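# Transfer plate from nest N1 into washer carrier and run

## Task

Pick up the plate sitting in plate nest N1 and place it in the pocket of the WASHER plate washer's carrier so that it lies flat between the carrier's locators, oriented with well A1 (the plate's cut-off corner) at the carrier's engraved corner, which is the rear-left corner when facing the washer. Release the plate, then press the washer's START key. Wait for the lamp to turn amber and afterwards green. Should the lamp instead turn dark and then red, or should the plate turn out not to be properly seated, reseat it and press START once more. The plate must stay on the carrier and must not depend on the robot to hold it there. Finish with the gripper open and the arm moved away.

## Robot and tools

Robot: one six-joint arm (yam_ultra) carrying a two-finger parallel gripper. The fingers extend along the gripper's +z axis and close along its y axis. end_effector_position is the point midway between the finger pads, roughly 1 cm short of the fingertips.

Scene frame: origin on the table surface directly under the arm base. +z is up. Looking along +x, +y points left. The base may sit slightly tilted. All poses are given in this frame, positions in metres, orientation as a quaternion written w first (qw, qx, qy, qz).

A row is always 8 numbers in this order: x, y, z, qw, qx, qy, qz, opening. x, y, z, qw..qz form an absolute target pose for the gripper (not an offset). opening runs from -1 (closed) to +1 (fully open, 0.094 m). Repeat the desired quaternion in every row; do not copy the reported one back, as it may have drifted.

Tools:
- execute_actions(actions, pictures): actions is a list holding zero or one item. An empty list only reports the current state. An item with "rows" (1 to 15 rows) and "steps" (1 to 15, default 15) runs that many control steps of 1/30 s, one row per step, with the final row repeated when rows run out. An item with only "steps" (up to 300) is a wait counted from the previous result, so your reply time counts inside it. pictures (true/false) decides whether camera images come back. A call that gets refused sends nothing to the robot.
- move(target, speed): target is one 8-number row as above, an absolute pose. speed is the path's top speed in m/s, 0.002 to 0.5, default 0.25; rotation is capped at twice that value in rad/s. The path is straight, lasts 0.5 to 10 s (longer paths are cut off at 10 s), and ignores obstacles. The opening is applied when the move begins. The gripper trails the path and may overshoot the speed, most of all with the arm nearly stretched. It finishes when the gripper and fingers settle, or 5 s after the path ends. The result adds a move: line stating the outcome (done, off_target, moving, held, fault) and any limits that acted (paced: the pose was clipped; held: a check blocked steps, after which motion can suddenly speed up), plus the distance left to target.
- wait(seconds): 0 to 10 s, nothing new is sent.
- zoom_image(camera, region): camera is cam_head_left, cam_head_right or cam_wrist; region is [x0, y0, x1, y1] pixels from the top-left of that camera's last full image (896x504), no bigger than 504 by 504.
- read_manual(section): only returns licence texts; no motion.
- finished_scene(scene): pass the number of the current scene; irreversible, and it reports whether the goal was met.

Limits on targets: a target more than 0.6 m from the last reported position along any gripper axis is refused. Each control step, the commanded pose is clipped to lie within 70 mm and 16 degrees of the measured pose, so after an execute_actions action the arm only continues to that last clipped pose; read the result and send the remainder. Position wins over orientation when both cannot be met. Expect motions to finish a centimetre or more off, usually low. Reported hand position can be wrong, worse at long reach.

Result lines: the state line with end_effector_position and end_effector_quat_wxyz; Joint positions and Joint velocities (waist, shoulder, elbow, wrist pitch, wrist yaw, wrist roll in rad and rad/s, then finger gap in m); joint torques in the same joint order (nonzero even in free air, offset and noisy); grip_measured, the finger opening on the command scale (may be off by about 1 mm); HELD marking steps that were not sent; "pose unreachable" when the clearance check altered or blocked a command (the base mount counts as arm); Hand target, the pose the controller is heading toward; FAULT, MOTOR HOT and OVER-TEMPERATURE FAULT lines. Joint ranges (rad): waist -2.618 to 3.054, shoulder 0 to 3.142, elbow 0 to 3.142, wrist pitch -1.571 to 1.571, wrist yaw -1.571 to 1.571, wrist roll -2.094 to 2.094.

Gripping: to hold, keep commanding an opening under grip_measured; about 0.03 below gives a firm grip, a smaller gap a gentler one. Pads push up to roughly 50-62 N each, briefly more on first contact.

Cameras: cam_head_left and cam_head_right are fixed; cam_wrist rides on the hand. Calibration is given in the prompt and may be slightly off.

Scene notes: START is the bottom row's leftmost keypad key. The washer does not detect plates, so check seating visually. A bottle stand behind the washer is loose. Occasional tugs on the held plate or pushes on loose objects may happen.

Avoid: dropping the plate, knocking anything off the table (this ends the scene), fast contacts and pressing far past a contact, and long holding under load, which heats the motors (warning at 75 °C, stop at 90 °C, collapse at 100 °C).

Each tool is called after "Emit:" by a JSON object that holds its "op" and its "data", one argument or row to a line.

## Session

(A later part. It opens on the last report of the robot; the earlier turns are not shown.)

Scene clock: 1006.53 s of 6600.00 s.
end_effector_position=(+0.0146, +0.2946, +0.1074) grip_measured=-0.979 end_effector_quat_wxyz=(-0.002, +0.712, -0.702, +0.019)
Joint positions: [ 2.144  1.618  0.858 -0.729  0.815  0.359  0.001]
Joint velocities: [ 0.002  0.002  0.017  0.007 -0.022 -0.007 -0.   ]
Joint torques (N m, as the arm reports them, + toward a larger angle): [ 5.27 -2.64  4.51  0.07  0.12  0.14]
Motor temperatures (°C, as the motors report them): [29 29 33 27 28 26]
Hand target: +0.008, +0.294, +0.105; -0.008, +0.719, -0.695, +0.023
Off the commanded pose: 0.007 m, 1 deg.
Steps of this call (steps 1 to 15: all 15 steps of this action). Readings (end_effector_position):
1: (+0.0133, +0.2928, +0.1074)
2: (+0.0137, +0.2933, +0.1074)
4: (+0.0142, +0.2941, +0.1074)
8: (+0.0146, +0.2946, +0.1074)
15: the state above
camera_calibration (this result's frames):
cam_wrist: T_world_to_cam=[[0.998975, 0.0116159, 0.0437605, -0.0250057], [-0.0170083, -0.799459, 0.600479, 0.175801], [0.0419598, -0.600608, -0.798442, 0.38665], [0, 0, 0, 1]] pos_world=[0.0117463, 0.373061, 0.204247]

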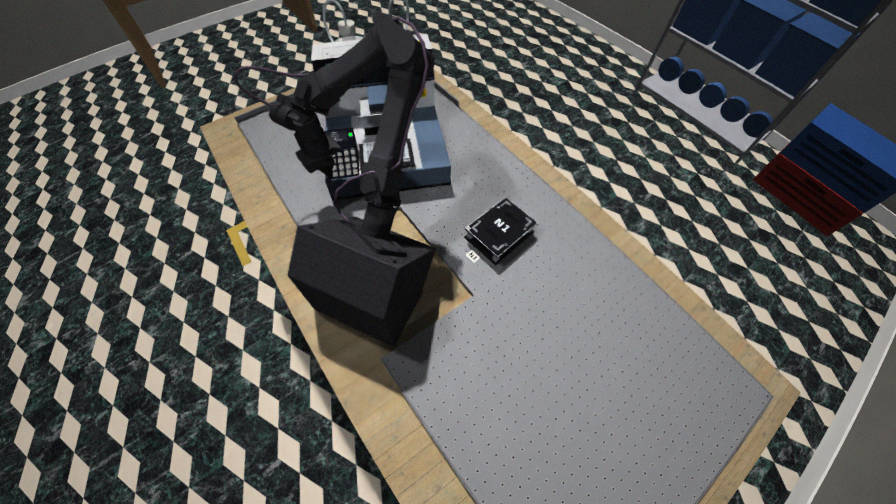

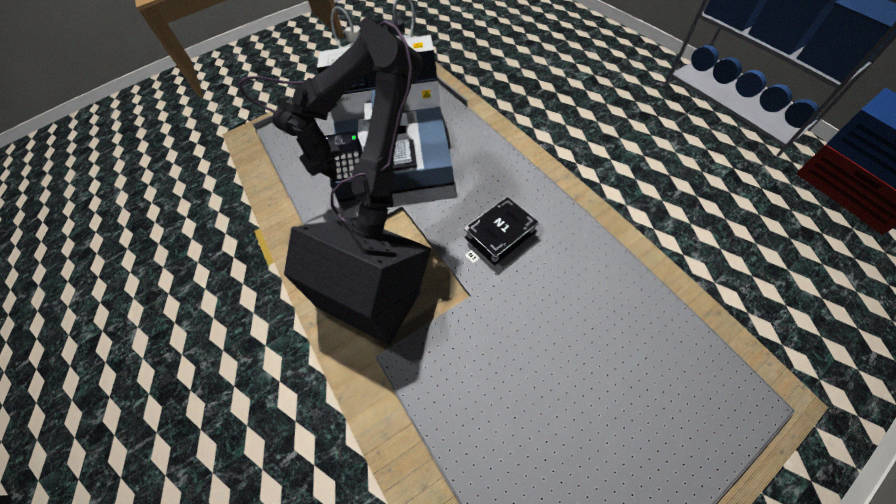

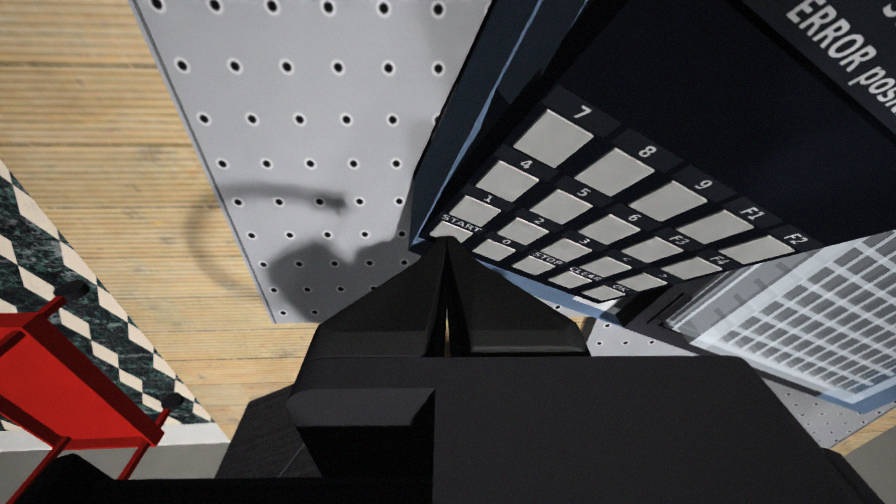

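Emit:
{"op": "execute_actions", "data": {
  "actions": [
    {"rows": [[0.0088,0.2948,0.1045,-0.0073,0.7178,-0.6963,0.0237,-1],[0.0097,0.2949,0.1037,-0.0073,0.7162,-0.6978,0.0245,-1],[0.0105,0.2951,0.103,-0.0072,0.7147,-0.6994,0.0253,-1],[0.0113,0.2953,0.1022,-0.0072,0.7132,-0.7009,0.0261,-1],[0.0122,0.2955,0.1014,-0.0071,0.7117,-0.7025,0.0269,-1],[0.013,0.2956,0.1006,-0.007,0.7101,-0.704,0.0277,-1],[0.0138,0.2958,0.0998,-0.007,0.7086,-0.7056,0.0285,-1],[0.0146,0.296,0.0991,-0.0069,0.7071,-0.7071,0.0293,-1],[0.0155,0.2961,0.0983,-0.0069,0.7055,-0.7087,0.0301,-1],[0.0163,0.2963,0.0975,-0.0068,0.704,-0.7102,0.0309,-1]], "steps": 15}
  ],
  "pictures": false
}}

Emit:
{"op": "execute_actions", "data": {
  "actions": [
    {"steps": 10}
  ]
}}

Scene clock: 1024.80 s of 6600.00 s.
end_effector_position=(+0.0148, +0.2952, +0.1063) grip_measured=-0.979 end_effector_quat_wxyz=(-0.001, +0.708, -0.705, +0.019)
Joint positions: [ 2.139  1.618  0.858 -0.723  0.811  0.36   0.001]
Joint velocities: [-0.017  0.002  0.007 -0.037  0.007 -0.066 -0.001]
Joint torques (N m, as the arm reports them, + toward a larger angle): [ 2.76 -2.35  4.49  0.21  0.17  0.11]
Motor temperatures (°C, as the motors report them): [29 29 33 27 28 26]
Hand target: +0.016, +0.296, +0.098; -0.007, +0.704, -0.710, +0.030
Off the commanded pose: 0.009 m, 2 deg.
Steps of this call (steps 1 to 90: nothing new was sent; then 14.77 s passed at rest; steps 91 to 105: all 15 steps of this action). Readings (end_effector_position):
91: (+0.0146, +0.2946, +0.1074)
92: (+0.0146, +0.2947, +0.1074)
94: (+0.0146, +0.2948, +0.1074)
98: (+0.0147, +0.2949, +0.1071)
105: the state above

Scene clock: 1025.13 s of 6600.00 s.
end_effector_position=(+0.0148, +0.2952, +0.1063) grip_measured=-0.979 end_effector_quat_wxyz=(-0.001, +0.708, -0.705, +0.019)
Joint positions: [ 2.139  1.618  0.858 -0.723  0.811  0.36   0.001]
Joint velocities: [-0.007 -0.012 -0.002  0.022  0.022  0.051  0.001]
Joint torques (N m, as the arm reports them, + toward a larger angle): [ 2.93 -2.45  4.5   0.18  0.14  0.15]
Motor temperatures (°C, as the motors report them): [29 29 33 27 28 26]
Hand target: +0.016, +0.296, +0.098; -0.007, +0.704, -0.710, +0.030
Off the commanded pose: 0.009 m, 2 deg.
Steps of this call (steps 1 to 10: nothing new was sent). Readings (end_effector_position):
1: (+0.0148, +0.2952, +0.1063)
2: (+0.0148, +0.2952, +0.1063)
4: (+0.0148, +0.2952, +0.1063)
8: (+0.0148, +0.2952, +0.1063)
10: the state above
camera_calibration (this result's frames):
cam_wrist: T_world_to_cam=[[0.999166, 0.00177846, 0.0407829, -0.0219798], [-0.0231105, -0.798887, 0.601037, 0.1768], [0.0336499, -0.601479, -0.79818, 0.386496], [0, 0, 0, 1]] pos_world=[0.0130419, 0.373752, 0.203126]

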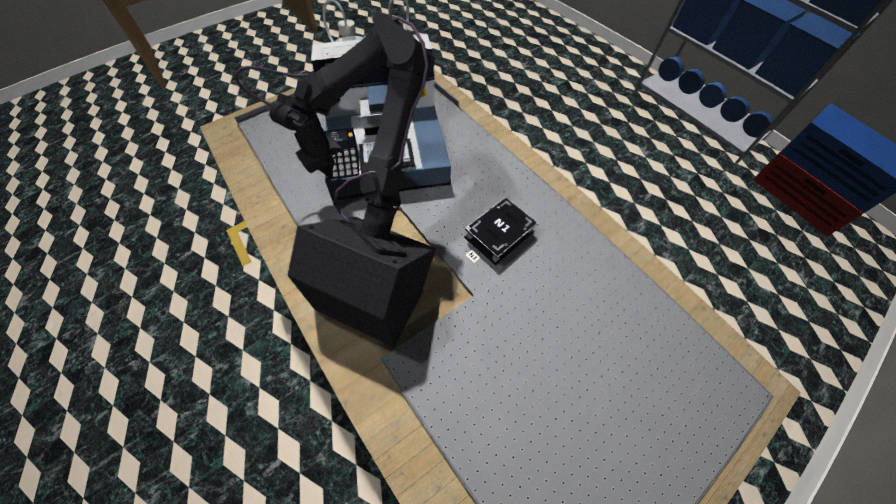

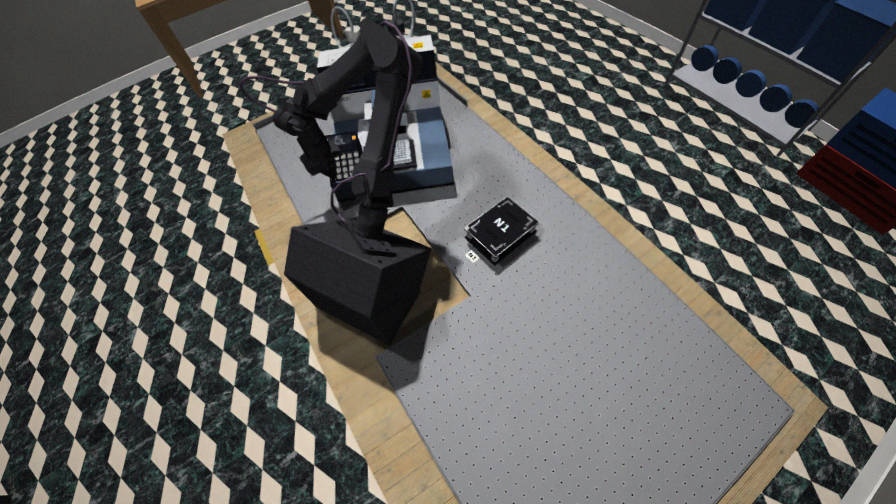

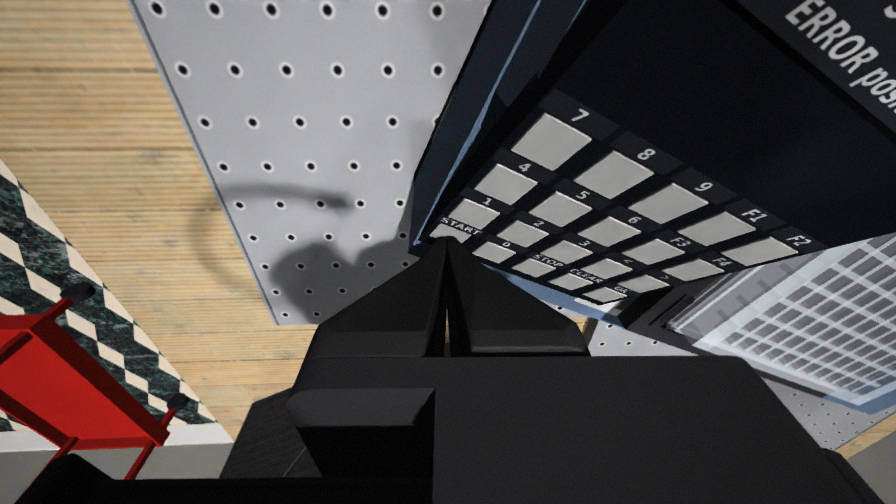

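Emit:
{"op": "move", "data": {
  "target": [-0.03, 0.285, 0.22, 0, 0.707, -0.707, 0.0, -1],
  "speed": 0.12
}}

Scene clock: 1032.07 s of 6600.00 s.
end_effector_position=(-0.0227, +0.2829, +0.2146) grip_measured=-0.979 end_effector_quat_wxyz=(-0.004, +0.705, -0.709, +0.006)
Joint positions: [ 2.539  1.68   1.121 -1.296  0.773  0.913  0.001]
Joint velocities: [-0.002  0.022 -0.002 -0.007  0.051  0.037 -0.003]
Joint torques (N m, as the arm reports them, + toward a larger angle): [ 5.2  -1.84  7.31 -0.06 -0.03  0.16]
Motor temperatures (°C, as the motors report them): [28 29 34 27 28 26]
Hand target: -0.028, +0.286, +0.219; -0.004, +0.707, -0.707, +0.003
Off the commanded pose: 0.009 m, 1 deg.
move: done
camera_calibration (this result's frames):
cam_wrist: T_world_to_cam=[[0.999586, -0.00843659, 0.02751, 0.0168743], [-0.0228985, -0.812187, 0.582947, 0.108638], [0.0174252, -0.583336, -0.812044, 0.46429], [0, 0, 0, 1]] pos_world=[-0.02247, 0.359214, 0.31323]

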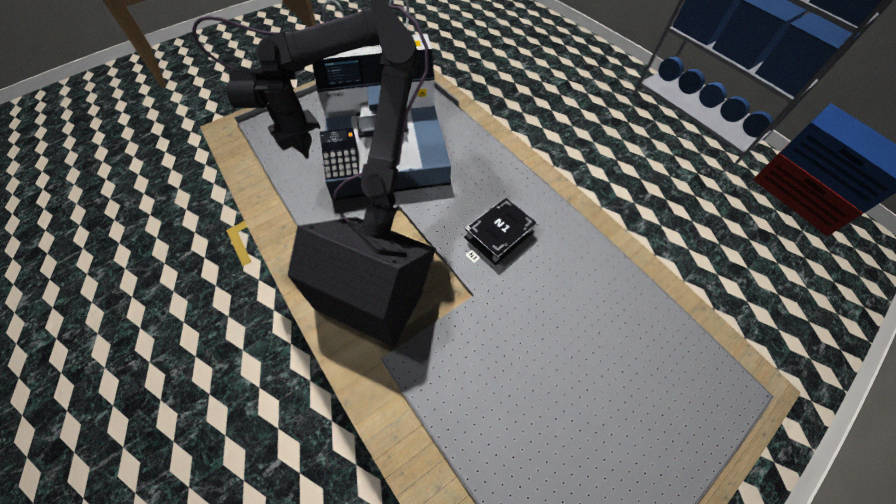

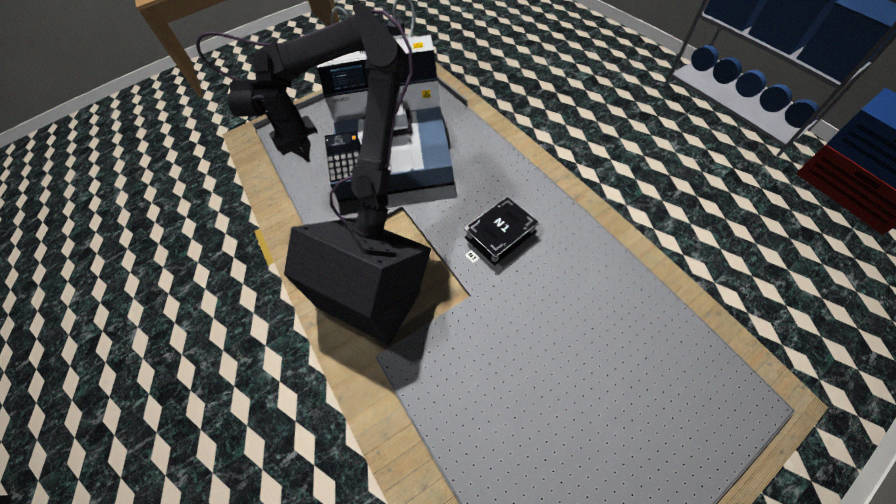

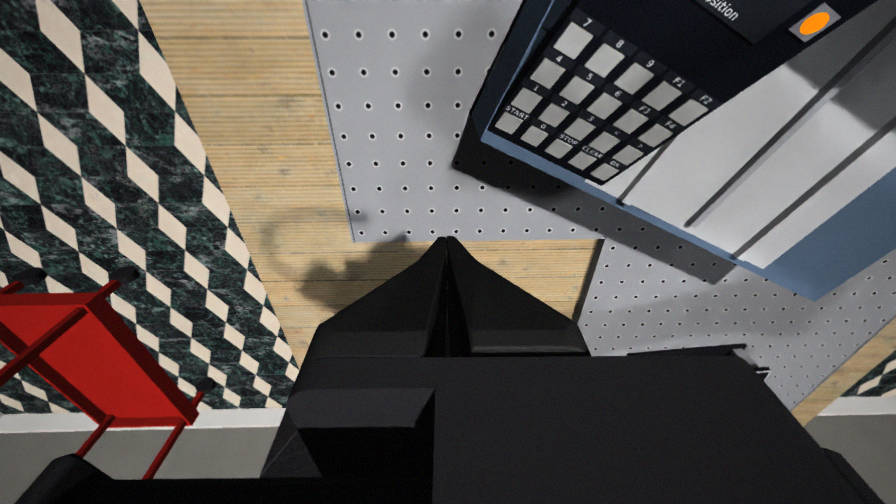

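Emit:
{"op": "zoom_image", "data": {
  "camera": "cam_head_right",
  "region": [320, 90, 460, 200]
}}

Region (320, 90, 460, 200) of cam_head_right's 896x504 image, scaled by 3.600, with more detail than that image has; it fills the top 396 rows of this view, and the rest is white.

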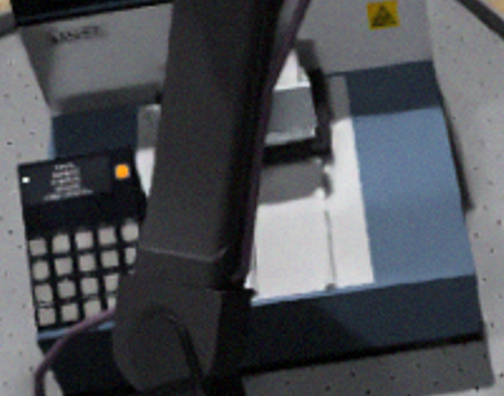

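Emit:
{"op": "execute_actions", "data": {
  "actions": []
}}

Scene clock: 1054.63 s of 6600.00 s.
end_effector_position=(-0.0223, +0.2825, +0.2146) grip_measured=-0.979 end_effector_quat_wxyz=(-0.004, +0.705, -0.709, +0.007)
Joint positions: [ 2.539  1.68   1.121 -1.299  0.773  0.916  0.001]
Joint velocities: [-0.002 -0.017  0.012 -0.022 -0.007 -0.022  0.001]
Joint torques (N m, as the arm reports them, + toward a larger angle): [ 5.24 -1.65  7.31 -0.1  -0.07  0.13]
Motor temperatures (°C, as the motors report them): [29 29 34 27 28 26]
Hand target: -0.028, +0.286, +0.219; -0.004, +0.707, -0.707, +0.003
Off the commanded pose: 0.010 m, 1 deg.
Steps of this call (steps 1 to 570: nothing new was sent; then 3.57 s passed at rest). Readings (end_effector_position):
1: (-0.0226, +0.2828, +0.2146)
2: (-0.0225, +0.2828, +0.2146)
4: (-0.0224, +0.2827, +0.2146)
8: (-0.0223, +0.2826, +0.2146)
570: the state above
camera_calibration (this result's frames):
cam_wrist: T_world_to_cam=[[0.999543, -0.00921734, 0.0287978, 0.016439], [-0.0243102, -0.811314, 0.584105, 0.107808], [0.0179802, -0.584538, -0.811167, 0.464233], [0, 0, 0, 1]] pos_world=[-0.0221577, 0.35898, 0.313125]

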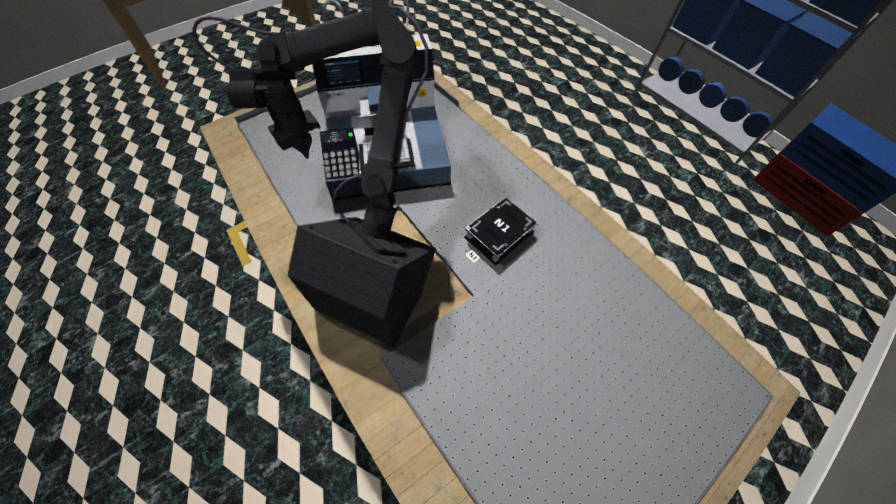

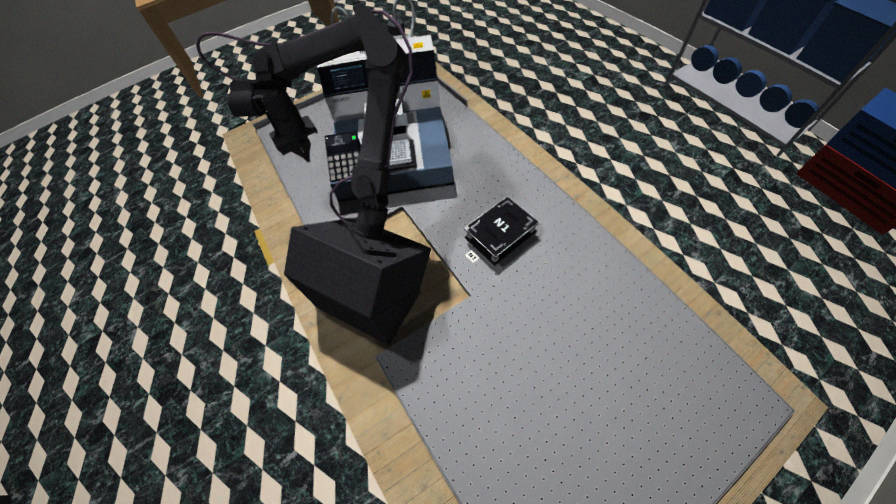

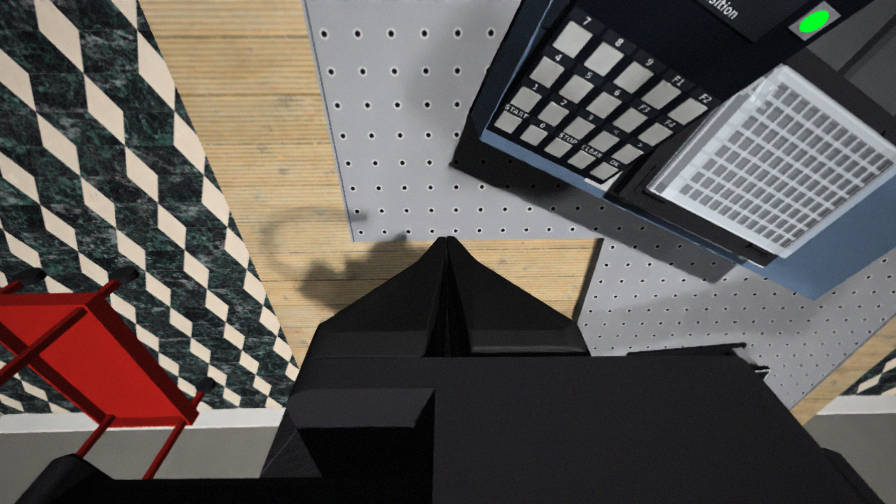

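Emit:
{"op": "zoom_image", "data": {
  "camera": "cam_wrist",
  "region": [600, 40, 896, 280]
}}

Emit:
{"op": "zoom_image", "data": {
  "camera": "cam_head_right",
  "region": [355, 125, 435, 190]
}}

Emit:
{"op": "zoom_image", "data": {
  "camera": "cam_head_left",
  "region": [345, 125, 435, 190]
}}

Region (600, 40, 896, 280) of cam_wrist's 896x504 image, scaled by 1.703, with more detail than that image has; it fills the top 409 rows of this view, and the rest is white.

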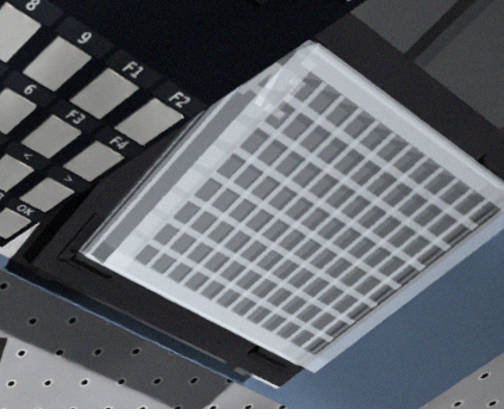

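Region (355, 125, 435, 190) of cam_head_right's 896x504 image, scaled by 6.300, with more detail than that image has; it fills the top 410 rows of this view, and the rest is white.

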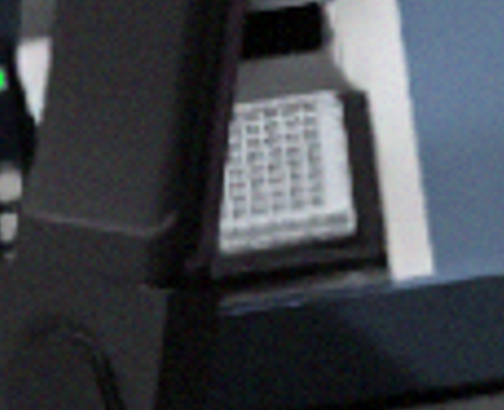

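Region (345, 125, 435, 190) of cam_head_left's 896x504 image, scaled by 5.600, with more detail than that image has.

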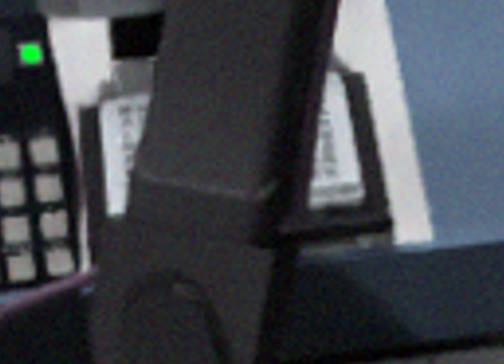

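The lamp is green, and the plate is flat inside its locators with the cut-off corner at the left rear.

Emit:
{"op": "finished_scene", "data": {
  "scene": 2
}}

The scene is finished: the task was done.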